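# Lift headset by headband, left gripper holding its cable

## Task

Using the right arm, keep the headset (not its cable) steady by pinching its headband between the right fingers, with the right gripper commanded fully closed (-1). The headset's lowest point must sit roughly a hand's length (about 10 cm) or more above the table, and no part of it may extend past the table edge. The right fingers may contact only the headband. Apart from its cable and optionally the left arm, nothing may touch the headset. The left gripper must hold the cable firmly, well inside the finger pads rather than at their tips or edges, at a point lower than where the cable exits the ear cup. The cable from the ear cup to that grip must stay well above the table and touch only itself, the headset and the arms. If the left arm were removed, no part of the headset may drop by more than a little. The cable's free end must not hang below the table top. If that end ever goes well below the table top or well beyond the table edge, held or not, the task fails. Once all of this holds, declare completion with finished_scene. Only the requested hold may depend on the robot; anything else that stays in place only because the robot holds it does not count.

## Robot and tools

Robot: two 6-joint arms with parallel grippers, named left_arm and right_arm. The names are labels, not image sides. Shared world frame: the origin is on the table top midway between the arms, +x points out over the table, +z points up, and left_arm sits on the +y side. A gripper's fingers extend along its own +z axis and close along its y axis. The reported end_effector_position is the point between the pads, about 1 cm behind the fingertips, in metres. Orientation is end_effector_quat_wxyz. At long reach the reported position may be off.

Joint order, always: waist, shoulder, elbow, wrist pitch, wrist yaw, wrist roll. Stated ranges (rad) are waist -2.618..3.054, shoulder 0..3.142, elbow 0..3.142, wrist pitch -1.571..1.571, wrist yaw -1.571..1.571, wrist roll -2.094..2.094. The real ends may differ from these by up to 0.036 rad.

A row is one flat list of 14 numbers, each in [-1, 1], covering both arms even if only one moves. Numbers 1-6 are left_arm joint offsets in the order above and number 7 is the left opening. Numbers 8-14 are the same for right_arm. Joint entries are scaled offsets, not poses: 1.0 equals 1.202 rad (waist), 1.258 (shoulder), 1.238 (elbow), 2.073 (wrist pitch) and 2.022 (wrist yaw and roll). The opening is absolute: +1 fully open, -1 closed.

execute_actions(actions): a list of up to 15 actions, run in order. Each action is a list of up to 15 rows, and each row lasts one 1/30 s step. An action always runs 15 steps (0.5 s), and a shorter table repeats its last row. Offsets in every row are measured from the joint angles at the start of that action, not from the previous row. For a call's first action, that start is the last reported state. An empty list just returns state and images. Any action that would push a joint more than 0.036 rad beyond its range end is rejected for both arms. A malformed action, or a failing first action, rejects the whole call. A joint pushed past its real end stops there, and the result may print "joint sent to its limit". Speed is capped: each joint's target may lead its measured angle by at most 0.202 (waist), 0.258 (shoulder), 0.238 (elbow), 0.573 (pitch) or 0.522 (yaw, roll) rad per step. Targets are also scaled back if they would put the gripper more than 70 mm from where it is. Large offsets therefore need several actions, and unfinished motion should be re-commanded. Zero offsets can let an arm sag. To hold an arm, send offsets that return it to the wanted angles in the first call, then zeros, and extend the aim if a joint keeps falling short.

move(target, speed, blocking): target is one 14-number row laid out as above. Its offsets count from the "Joint positions" in the latest result that lists them, not from the arm's position when the move begins. Openings are applied at once. speed (rad/s, 0.01-2, default 0.5) caps the joint with the longest travel, and all joints finish together. Paths run 0.5-10 s and stop at 10 s even if short of the target. Moves ignore obstacles and the other arm, so go slowly near contact, because speed and overshoot raise the force. With blocking=false the result returns after 0.5 s. Until a result shows the move has ended, further moves and execute_actions are refused, so use wait(0) to check or stop to brake. The extra "move:" line reports the outcome (done, off_target, moving, held, fault). It also shows limits=held if a check blocked steps, otherwise limits=none, and names each arm's joint farthest from its target.

wait(seconds 0-10): lets time pass while the last commands are held. It returns early if a running move ends. stop(): brakes a running move, which needs some room. zoom_image(camera, region [x0,y0,x1,y1] in pixels, at most 504x504): gives a closer look at the latest image. finished_scene(scene): ends the current scene, given its number, and cannot be undone.

Cameras (all 504x504): cam_head_left, cam_head_right, cam_high, cam_low, cam_left_wrist, cam_right_wrist. Calibration is given as intrinsics and world-to-camera transforms. It is approximate, and wrist camera poses follow the arm's joint readings.

Results include the per-arm pose line, Joint positions and Joint velocities (six joints in rad or rad/s, then the finger gap in m, 0.094 m when fully open), Joint targets and Joint torques. grip_measured gives the opening on the command scale, with up to about 1 mm of bias. To hold something, command about 0.03 below grip_measured for a firm grip; less than that grips more lightly. Pad force tops out around 50-62 N, and less on thin parts. "joint command not followed" means a clearance check changed or blocked joint targets. MOTOR HOT appears at 75 °C. At 90 °C that arm halts for 10 s, and at 100 °C it goes limp and drops what it holds. These halts show as OVER-TEMPERATURE FAULT lines, and FAULT lines mark other stops.

The simulation keeps running while you compose a reply, with the last command held. Occasional tugs on held parts or pushes on loose items can occur. Avoid arm-to-arm collisions or pressing, knocking anything off the table, drops, slips and hard impacts. Keep the cable's loose end above table height and over the table throughout.

Each tool is called after "Call:" as a command line: name --argument value for each argument, lists and objects as JSON in quotes; but a table of rows of numbers goes row by row, as --pt "numbers of a row", without its own name.

## Session

Call:
execute_actions --actions '[]'

Scene clock: 0.00 s.
left_arm: end_effector_position=(+0.2444, +0.3054, +0.6056) grip_measured=+1.000 end_effector_quat_wxyz=(+0.867, -0.126, +0.481, +0.032) | right_arm: end_effector_position=(+0.0743, -0.0043, +0.2745) grip_measured=-0.826 end_effector_quat_wxyz=(+0.270, -0.642, +0.695, +0.175)
Joint names: [waist, shoulder, elbow, wrist pitch, wrist yaw, wrist roll]
Joint positions: left_arm=[-0.01   0.87   1.301  0.145 -0.381  0.016  0.094] | right_arm=[ 1.168  1.362  1.506 -1.062 -0.066 -0.256  0.008]
Joint velocities: left_arm=[-0.007  0.002 -0.012  0.007 -0.007 -0.022  0.   ] | right_arm=[-0.007 -0.002 -0.022 -0.051 -0.037  0.007 -0.001]
Joint torques (N m, as the arm reports them, + toward a larger angle): no reading
Motor temperatures (°C, as the motors report them): left_arm=[19 22 22 20 21 20] | right_arm=[22 21 21 21 19 22]
Joint targets: left_arm=[-0.010 0.866 1.307 0.139 -0.378 0.017] | right_arm=[1.168 1.354 1.515 -1.032 -0.062 -0.261]

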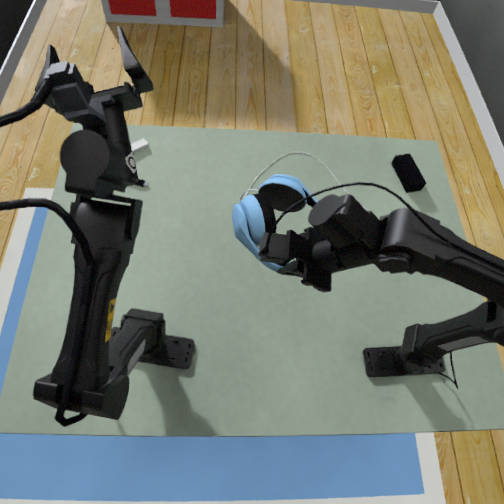

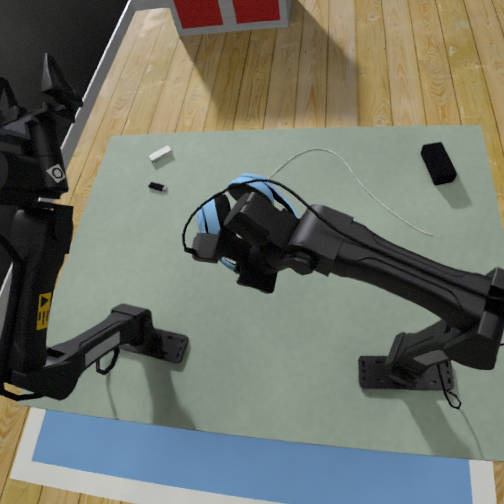

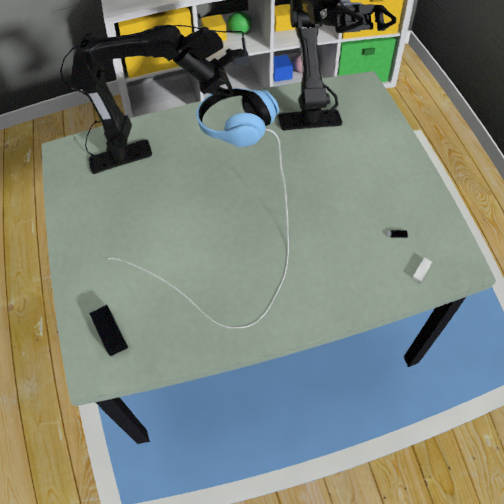

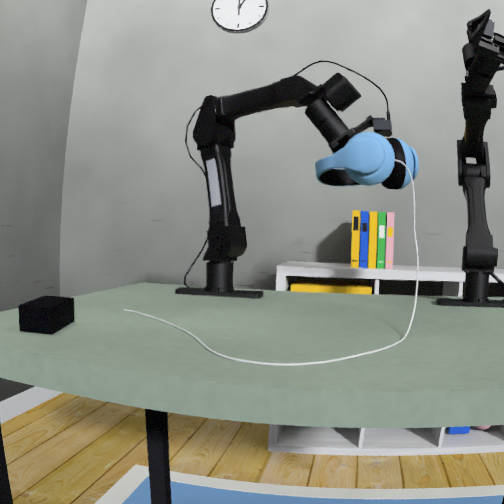

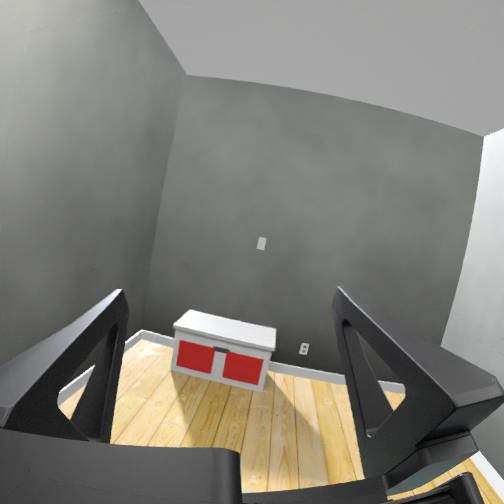

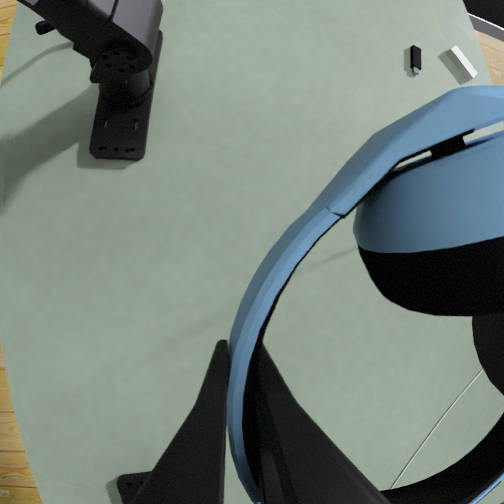

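Call:
zoom_image --camera "cam_head_left" --region '[200,130,360,290]'

Call:
zoom_image --camera "cam_high" --region '[170,60,370,260]'

Call:
zoom_image --camera "cam_low" --region '[280,100,504,360]'

Region (200, 130, 360, 290) of cam_head_left's 504x504 image, scaled by 3.150, with more detail than that image has.

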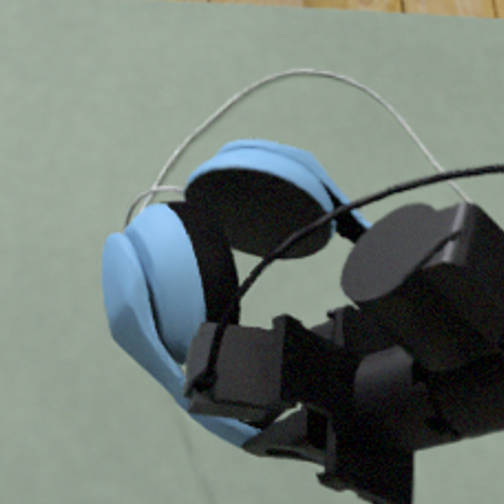

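Region (170, 60, 370, 260) of cam_high's 504x504 image, scaled by 2.520, with more detail than that image has.

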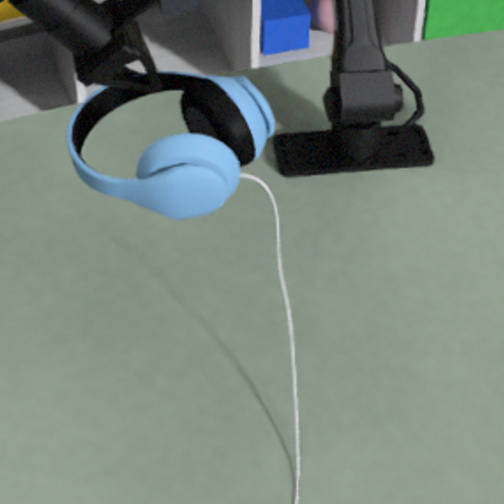

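Region (280, 100, 504, 360) of cam_low's 504x504 image, scaled by 1.938, with more detail than that image has; it fills the left 434 columns of this view, and the rest is white.

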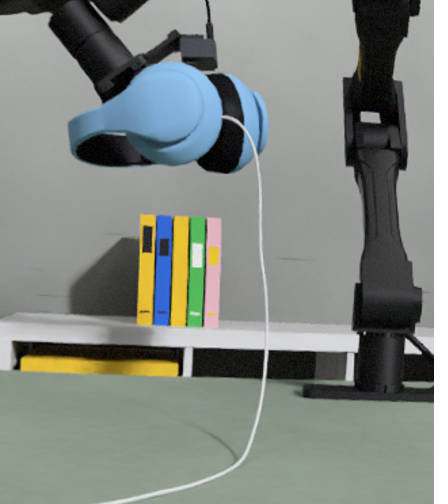

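Call:
move --target '[0.42,0.69,-0.76,0.596,0.88,0,1,0,-0.006,0.07,0.014,0,0,-1]' --speed 1.0

Scene clock: 26.90 s.
left_arm: end_effector_position=(+0.3101, +0.2055, +0.1562) grip_measured=+1.000 end_effector_quat_wxyz=(+0.622, +0.365, +0.604, -0.341) | right_arm: end_effector_position=(+0.0732, -0.0050, +0.2870) grip_measured=-0.826 end_effector_quat_wxyz=(+0.276, -0.639, +0.694, +0.181)
Joint names: [waist, shoulder, elbow, wrist pitch, wrist yaw, wrist roll]
Joint positions: left_arm=[0.488 1.728 0.377 1.377 1.39  0.016 0.094] | right_arm=[ 1.168  1.362  1.549 -1.088 -0.07  -0.25   0.008]
Joint velocities: left_arm=[ 0.012 -0.032 -0.007 -0.022 -0.051  0.007  0.   ] | right_arm=[-0.012  0.012 -0.012 -0.022 -0.022 -0.022 -0.   ]
Joint torques (N m, as the arm reports them, + toward a larger angle): left_arm=[ 0.54 -3.62  3.75  1.31  0.06  0.01] | right_arm=[-0.02 -5.17  9.67  2.55  0.03 -0.06]
Motor temperatures (°C, as the motors report them): left_arm=[19 22 23 22 21 20] | right_arm=[22 22 23 25 19 22]
Joint targets: left_arm=[0.496 1.738 0.360 1.380 1.399 0.016] | right_arm=[1.168 1.354 1.593 -1.034 -0.066 -0.256]
move: off_target (right_arm); limits=none; left_arm: farthest joint: the elbow, 0.017 radians from its target (0.941 radians at the start); right_arm: farthest joint: the wrist pitch, 0.055 radians from its target (0.030 radians at the start)
camera_calibration (this result's frames):
cam_left_wrist: T_world_to_cam=[[-0.895643, -0.444759, -0.00354962, 0.360445], [-0.264396, 0.538817, -0.799857, 0.125449], [0.357656, -0.715448, -0.600181, 0.250527], [0, 0, 0, 1]] pos_world=[0.266396, 0.271956, 0.251983]
cam_right_wrist: T_world_to_cam=[[0.977072, -0.0850313, 0.195194, -0.133824], [-0.0755189, -0.995588, -0.055682, 0.0556276], [0.199067, 0.0396645, -0.979183, 0.368577], [0, 0, 0, 1]] pos_world=[0.0615854, 0.0293836, 0.390123]

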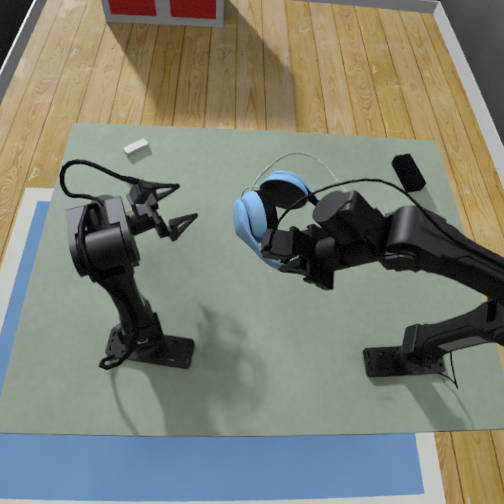

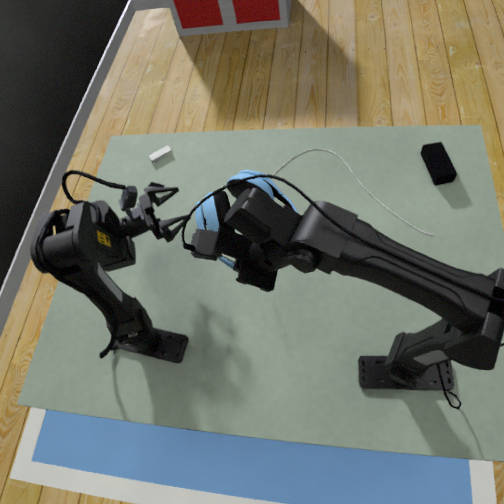

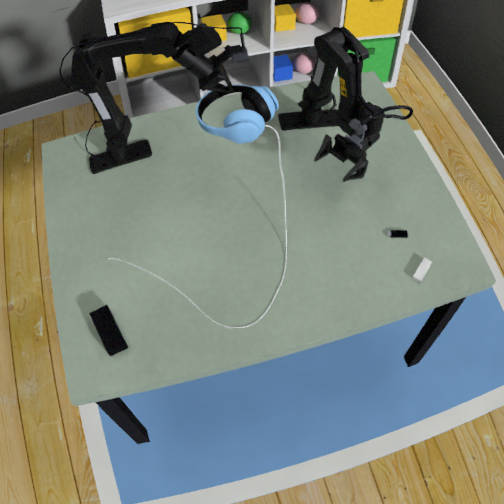

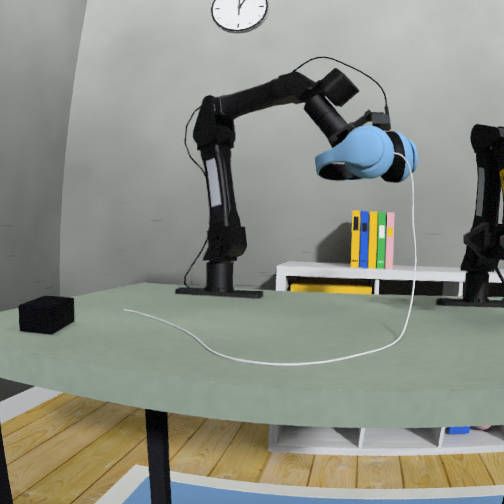

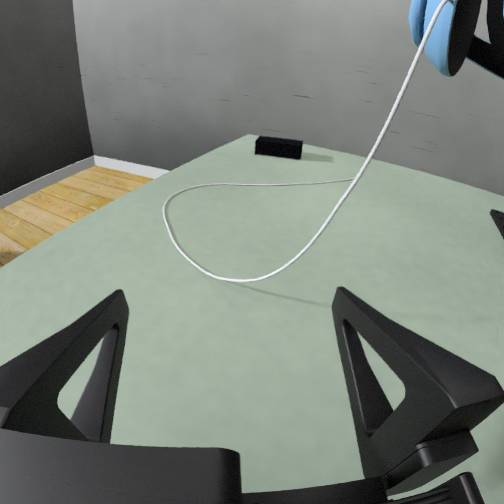

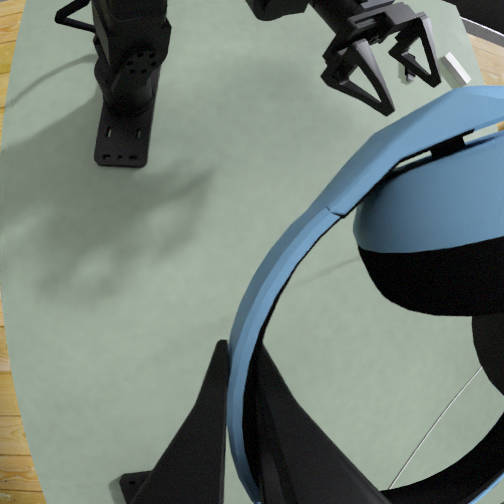

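Call:
move --target '[-0.29,0.094,0.125,-0.027,0,0,1,0,-0.006,0.036,0.026,0,0,-1]'

Scene clock: 33.20 s.
left_arm: end_effector_position=(+0.2991, +0.1020, +0.1513) grip_measured=+1.000 end_effector_quat_wxyz=(+0.550, +0.460, +0.536, -0.446) | right_arm: end_effector_position=(+0.0715, -0.0076, +0.2847) grip_measured=-0.826 end_effector_quat_wxyz=(+0.268, -0.639, +0.698, +0.180)
Joint names: [waist, shoulder, elbow, wrist pitch, wrist yaw, wrist roll]
Joint positions: left_arm=[0.143 1.832 0.503 1.34  1.39  0.016 0.094] | right_arm=[ 1.168  1.362  1.549 -1.104 -0.074 -0.245  0.008]
Joint velocities: left_arm=[-0.007 -0.002  0.007  0.095  0.022 -0.022  0.   ] | right_arm=[-0.017 -0.012  0.002 -0.051 -0.037 -0.022 -0.   ]
Joint torques (N m, as the arm reports them, + toward a larger angle): left_arm=[-0.41 -4.44  7.31  1.09 -0.01 -0.02] | right_arm=[-0.02 -5.13  9.74  2.69  0.01 -0.05]
Motor temperatures (°C, as the motors report them): left_arm=[19 22 23 22 21 20] | right_arm=[22 22 23 26 19 22]
Joint targets: left_arm=[0.139 1.846 0.532 1.321 1.390 0.016] | right_arm=[1.168 1.354 1.594 -1.034 -0.070 -0.250]
move: off_target (left_arm, right_arm); limits=none; left_arm: farthest joint: the elbow, 0.029 radians from its target (0.154 radians at the start); right_arm: farthest joint: the wrist pitch, 0.070 radians from its target (0.054 radians at the start)
camera_calibration (this result's frames):
cam_left_wrist: T_world_to_cam=[[-0.99324, -0.115415, 0.0123645, 0.297728], [-0.0792567, 0.596505, -0.798687, 0.112962], [0.084805, -0.794268, -0.60162, 0.26734], [0, 0, 0, 1]] pos_world=[0.281996, 0.17932, 0.247377]
cam_right_wrist: T_world_to_cam=[[0.979083, -0.0841045, 0.185263, -0.129224], [-0.0776181, -0.996098, -0.0420036, 0.048971], [0.188073, 0.0267452, -0.981791, 0.368157], [0, 0, 0, 1]] pos_world=[0.0610817, 0.0280651, 0.387451]

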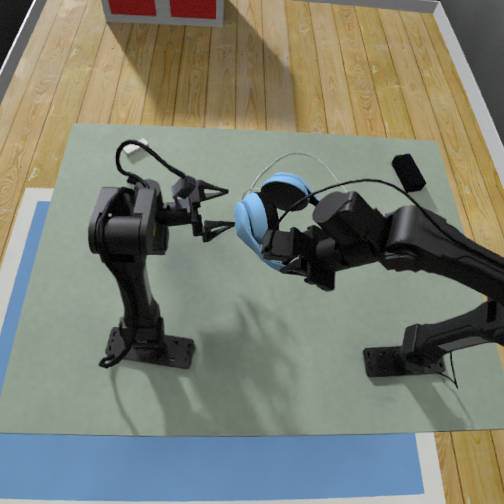

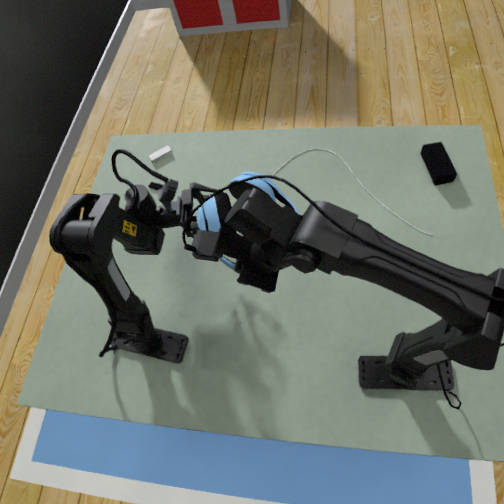

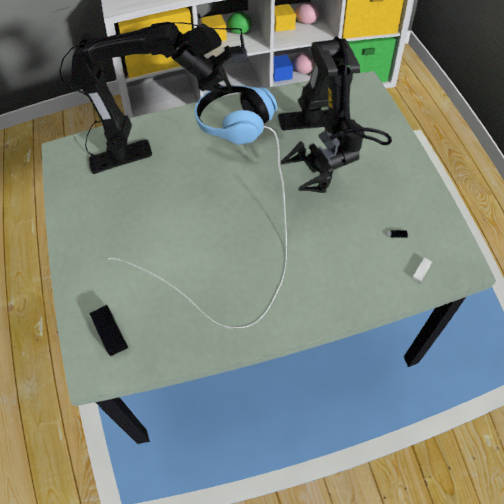

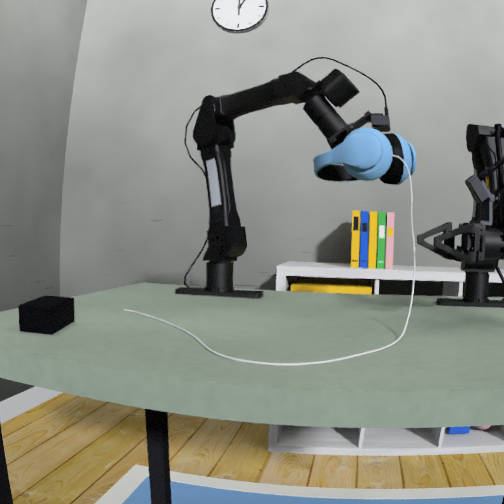

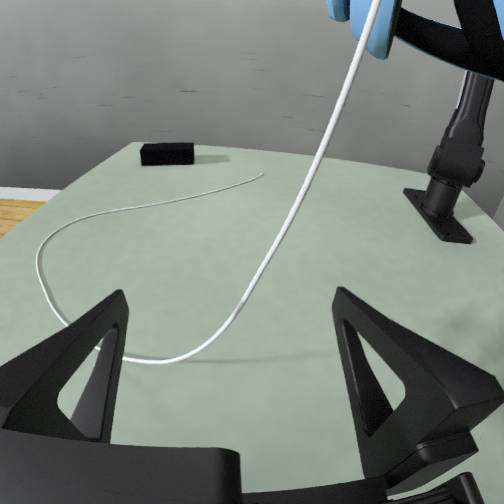

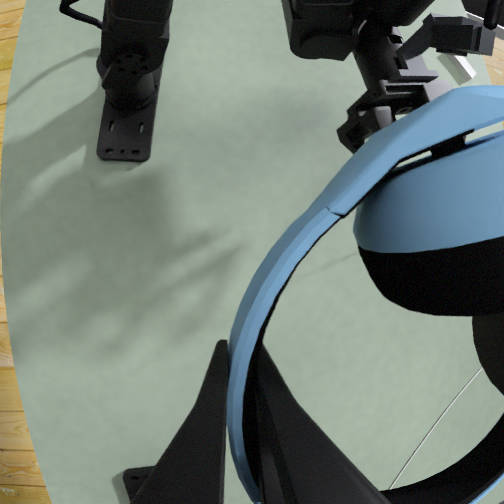

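Call:
move --target '[-0.13,0.02,0.035,-0.015,0,0,0.0,0,-0.006,0.036,0.045,0,0,-1]' --speed 0.3

Call:
zoom_image --camera "cam_low" --region '[340,140,504,304]'

Scene clock: 39.23 s.
left_arm: end_effector_position=(+0.2727, +0.0570, +0.1498) grip_measured=+0.003 end_effector_quat_wxyz=(+0.511, +0.497, +0.503, -0.488) | right_arm: end_effector_position=(+0.0724, -0.0034, +0.2881) grip_measured=-0.826 end_effector_quat_wxyz=(+0.276, -0.636, +0.696, +0.187)
Joint names: [waist, shoulder, elbow, wrist pitch, wrist yaw, wrist roll]
Joint positions: left_arm=[-0.008  1.843  0.517  1.327  1.39   0.016  0.047] | right_arm=[ 1.168  1.362  1.549 -1.082 -0.077 -0.24   0.008]
Joint velocities: left_arm=[ 0.002  0.007  0.002 -0.022 -0.022  0.022 -0.   ] | right_arm=[ 0.012 -0.002  0.002 -0.007  0.007 -0.007 -0.001]
Joint torques (N m, as the arm reports them, + toward a larger angle): left_arm=[-0.62 -4.29  7.54  1.12 -0.01 -0.01] | right_arm=[-0.02 -5.15  9.76  2.73  0.02 -0.07]
Motor temperatures (°C, as the motors report them): left_arm=[19 23 23 22 21 20] | right_arm=[22 22 24 27 19 22]
Joint targets: left_arm=[-0.013 1.857 0.546 1.308 1.390 0.016] | right_arm=[1.168 1.354 1.594 -1.011 -0.074 -0.245]
move: off_target (left_arm, right_arm); limits=none; left_arm: farthest joint: the elbow, 0.029 radians from its target (0.044 radians at the start); right_arm: farthest joint: the wrist pitch, 0.071 radians from its target (0.093 radians at the start)
camera_calibration (this result's frames):
cam_left_wrist: T_world_to_cam=[[-0.999115, 0.035728, 0.0222154, 0.257901], [0.00381627, 0.602826, -0.797863, 0.113389], [-0.0418981, -0.797072, -0.602429, 0.267876], [0, 0, 0, 1]] pos_world=[0.268463, 0.135948, 0.246115]
cam_right_wrist: T_world_to_cam=[[0.978534, -0.0902884, 0.185255, -0.130392], [-0.0795722, -0.99474, -0.0645024, 0.0600335], [0.190104, 0.0483767, -0.980571, 0.370804], [0, 0, 0, 1]] pos_world=[0.0618783, 0.0300066, 0.391628]

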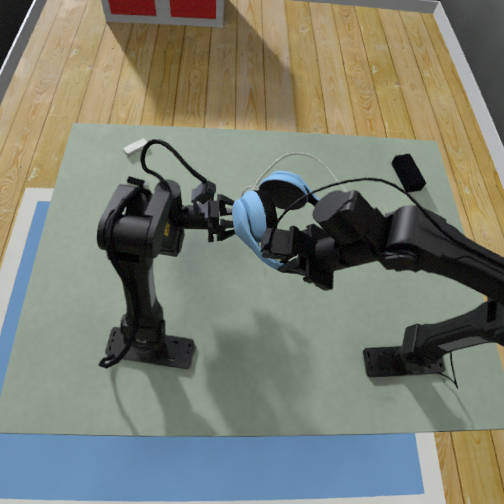

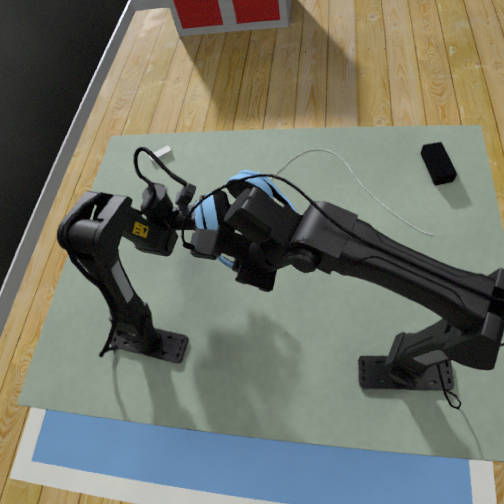

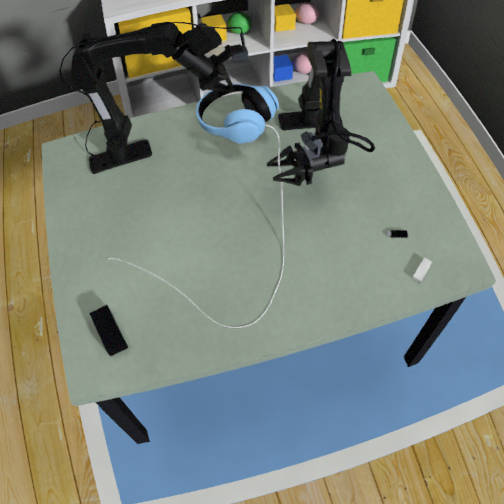

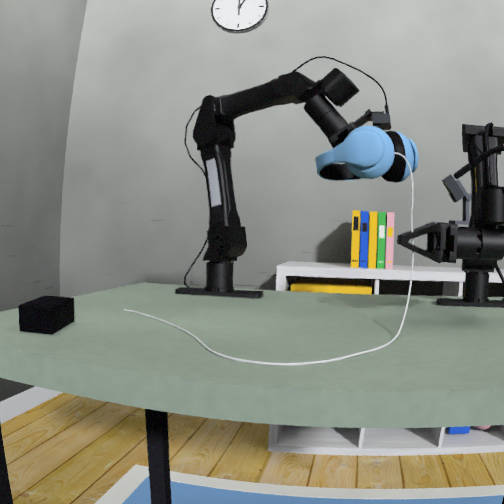

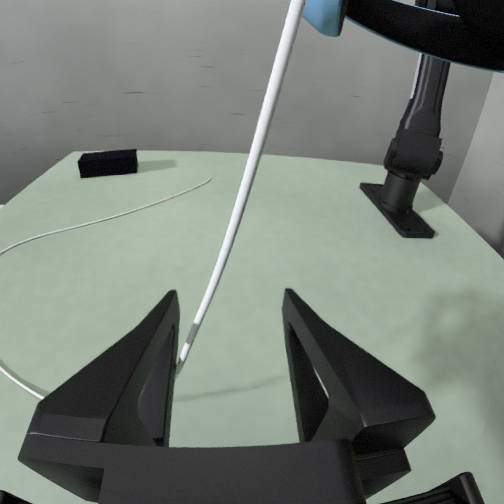

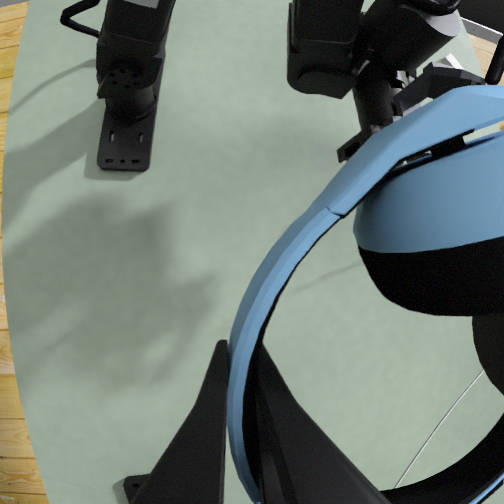

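Region (340, 140, 504, 304) of cam_low's 504x504 image, scaled by 3.073, with more detail than that image has.

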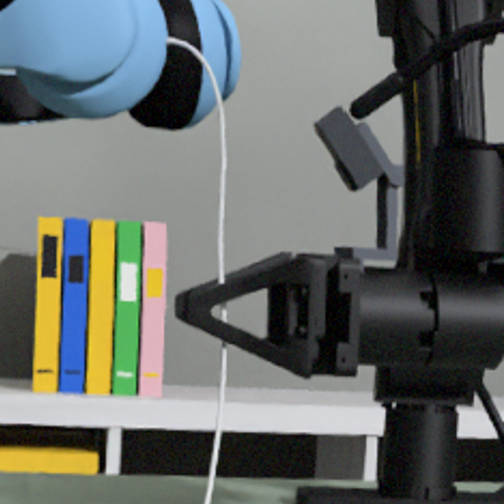

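Call:
move --target '[0.03,0.011,0.023,-0.009,0,0,-0.3,0,-0.006,0.036,0.037,0,0,-1]'

Call:
move --target '[0,0.011,0.023,0,0,0,-1,0,-0.006,0.036,0.037,0,0,-1]'

Call:
zoom_image --camera "cam_low" --region '[340,140,504,304]'

Scene clock: 43.43 s.
left_arm: end_effector_position=(+0.2790, +0.0653, +0.1498) grip_measured=-0.297 end_effector_quat_wxyz=(+0.518, +0.489, +0.510, -0.481) | right_arm: end_effector_position=(+0.0722, -0.0022, +0.2890) grip_measured=-0.826 end_effector_quat_wxyz=(+0.277, -0.634, +0.696, +0.191)
Joint names: [waist, shoulder, elbow, wrist pitch, wrist yaw, wrist roll]
Joint positions: left_arm=[0.021 1.843 0.517 1.326 1.39  0.016 0.033] | right_arm=[ 1.168  1.362  1.549 -1.076 -0.081 -0.235  0.008]
Joint velocities: left_arm=[-0.007  0.012  0.002  0.022 -0.037 -0.081  0.   ] | right_arm=[ 0.002  0.007 -0.007  0.007  0.007 -0.007 -0.   ]
Joint torques (N m, as the arm reports them, + toward a larger angle): left_arm=[ 0.69 -4.6   7.51  1.08 -0.05 -0.03] | right_arm=[-0.02 -5.17  9.76  2.75  0.01 -0.06]
Motor temperatures (°C, as the motors report them): left_arm=[19 23 23 22 21 20] | right_arm=[22 22 24 28 19 22]
Joint targets: left_arm=[0.028 1.857 0.545 1.308 1.390 0.016] | right_arm=[1.168 1.354 1.594 -1.005 -0.078 -0.240]
move: off_target (left_arm, right_arm); limits=none; left_arm: farthest joint: the elbow, 0.029 radians from its target (0.029 radians at the start); right_arm: farthest joint: the wrist pitch, 0.071 radians from its target (0.076 radians at the start)
camera_calibration (this result's frames):
cam_left_wrist: T_world_to_cam=[[-0.999713, 0.00674845, 0.0229731, 0.265782], [-0.0142643, 0.602758, -0.797797, 0.113373], [-0.0192311, -0.797896, -0.602488, 0.268398], [0, 0, 0, 1]] pos_world=[0.272485, 0.144024, 0.24605]
cam_right_wrist: T_world_to_cam=[[0.979044, -0.0935255, 0.180904, -0.129049], [-0.0818025, -0.9941, -0.0712282, 0.0633981], [0.186499, 0.0549371, -0.980918, 0.372068], [0, 0, 0, 1]] pos_world=[0.0621403, 0.0305144, 0.392829]

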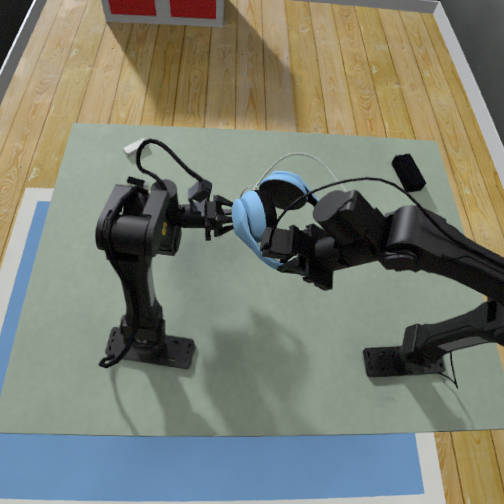

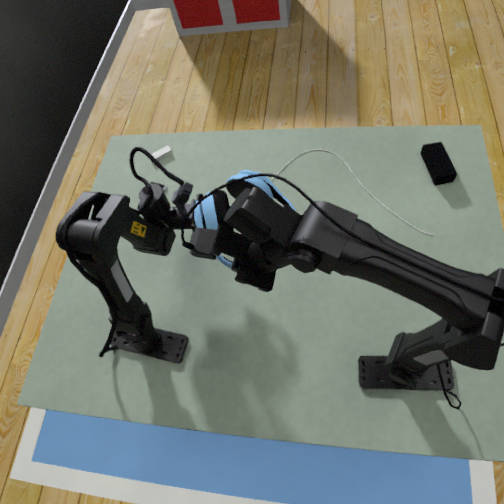

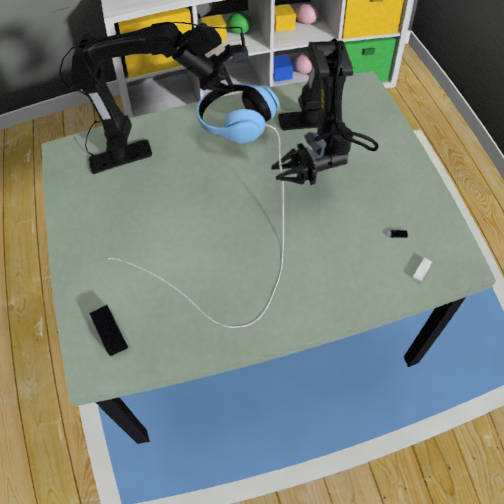

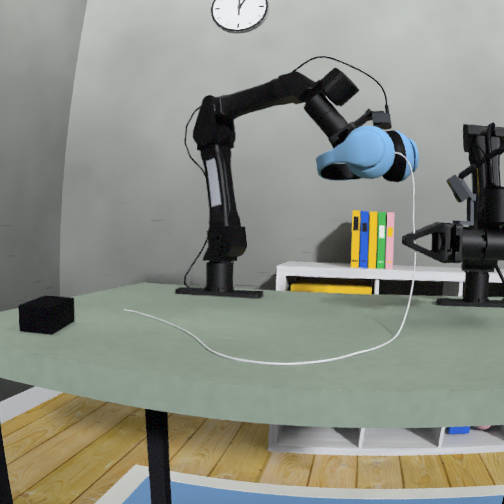

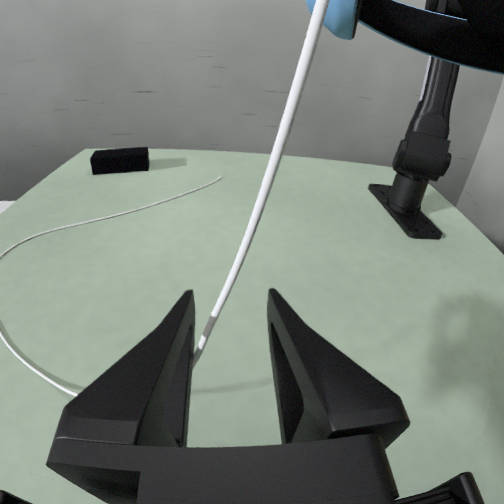

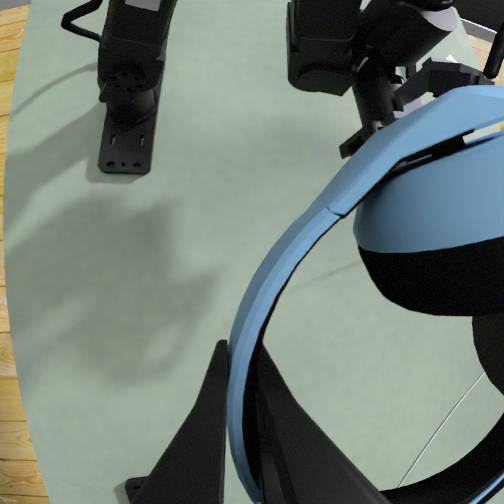

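Scene clock: 44.30 s.
left_arm: end_effector_position=(+0.2790, +0.0653, +0.1498) grip_measured=-0.969 end_effector_quat_wxyz=(+0.518, +0.489, +0.510, -0.481) | right_arm: end_effector_position=(+0.0720, -0.0012, +0.2898) grip_measured=-0.826 end_effector_quat_wxyz=(+0.278, -0.632, +0.697, +0.194)
Joint names: [waist, shoulder, elbow, wrist pitch, wrist yaw, wrist roll]
Joint positions: left_arm=[0.021 1.843 0.517 1.326 1.39  0.016 0.001] | right_arm=[ 1.168  1.362  1.549 -1.072 -0.084 -0.229  0.008]
Joint velocities: left_arm=[ 0.002 -0.022 -0.007 -0.066 -0.037 -0.022 -0.002] | right_arm=[-0.007 -0.007 -0.007 -0.037  0.007  0.007 -0.001]
Joint torques (N m, as the arm reports them, + toward a larger angle): left_arm=[-0.13 -4.76  7.25  1.31 -0.02 -0.03] | right_arm=[-0.01 -5.17  9.77  2.78  0.01 -0.07]
Motor temperatures (°C, as the motors report them): left_arm=[19 23 23 22 21 20] | right_arm=[22 22 24 28 19 22]
Joint targets: left_arm=[0.021 1.857 0.545 1.326 1.390 0.016] | right_arm=[1.168 1.354 1.594 -0.999 -0.081 -0.235]
move: off_target (left_arm, right_arm); limits=none; left_arm: farthest joint: the elbow, 0.029 radians from its target (0.029 radians at the start); right_arm: farthest joint: the wrist pitch, 0.072 radians from its target (0.077 radians at the start)
camera_calibration (this result's frames):
cam_left_wrist: T_world_to_cam=[[-0.999713, 0.00674845, 0.0229731, 0.265782], [-0.0142643, 0.602758, -0.797797, 0.113373], [-0.0192311, -0.797896, -0.602488, 0.268398], [0, 0, 0, 1]] pos_world=[0.272485, 0.144024, 0.24605]
cam_right_wrist: T_world_to_cam=[[0.979562, -0.0973201, 0.176032, -0.127517], [-0.0848932, -0.993425, -0.0768161, 0.0662592], [0.18235, 0.0603023, -0.981383, 0.37323], [0, 0, 0, 1]] pos_world=[0.0624771, 0.030907, 0.393818]

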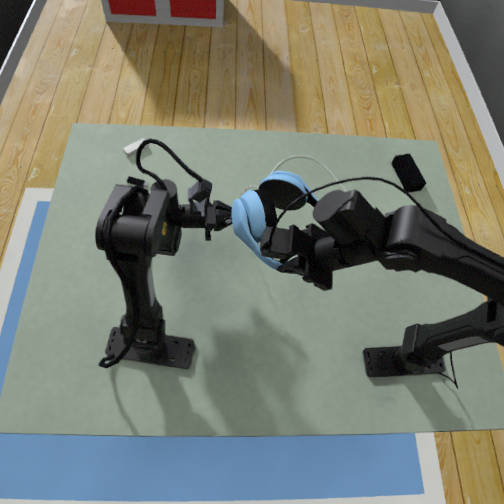

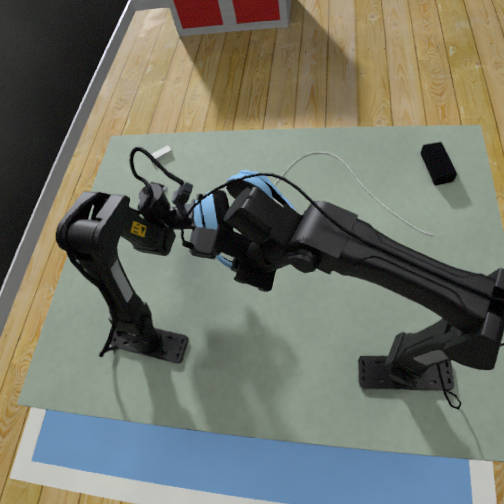

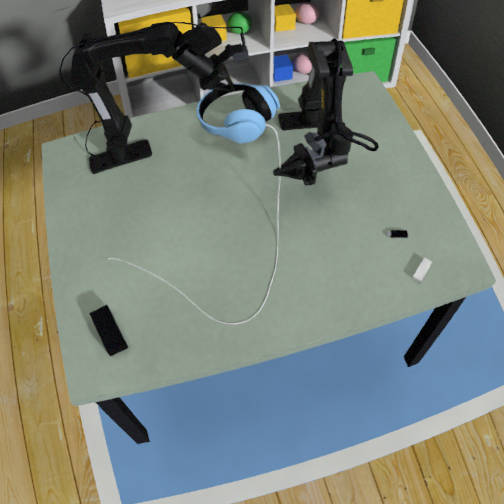

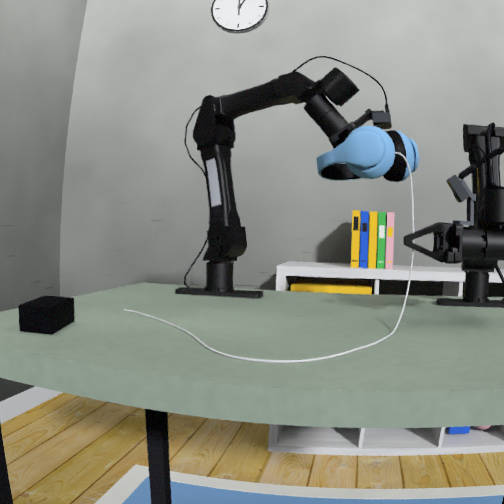

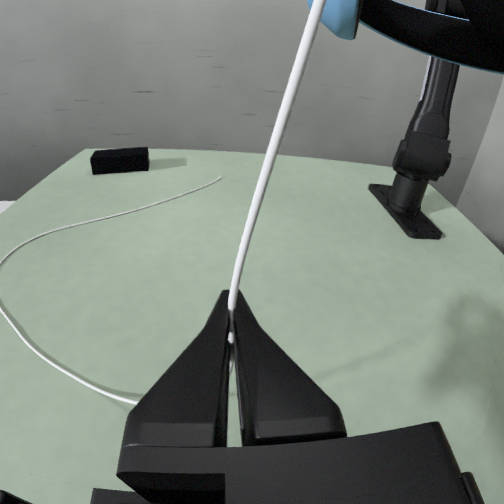

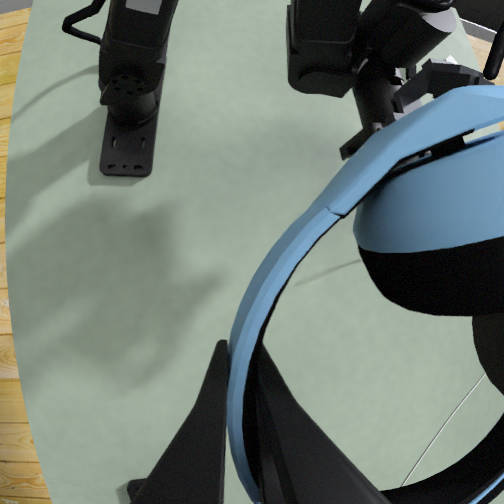

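Region (340, 140, 504, 304) of cam_low's 504x504 image, scaled by 3.073, with more detail than that image has.

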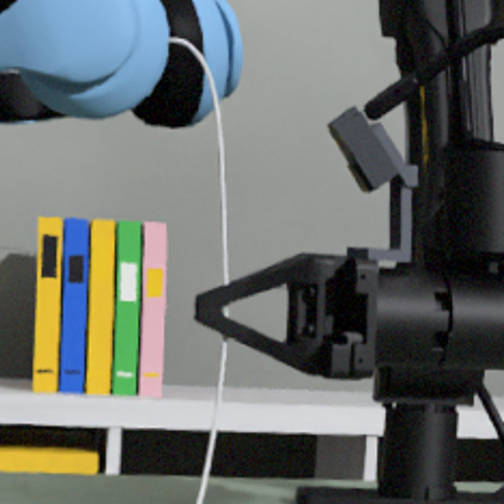

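Call:
finished_scene --scene 1

The scene is finished: the task was done.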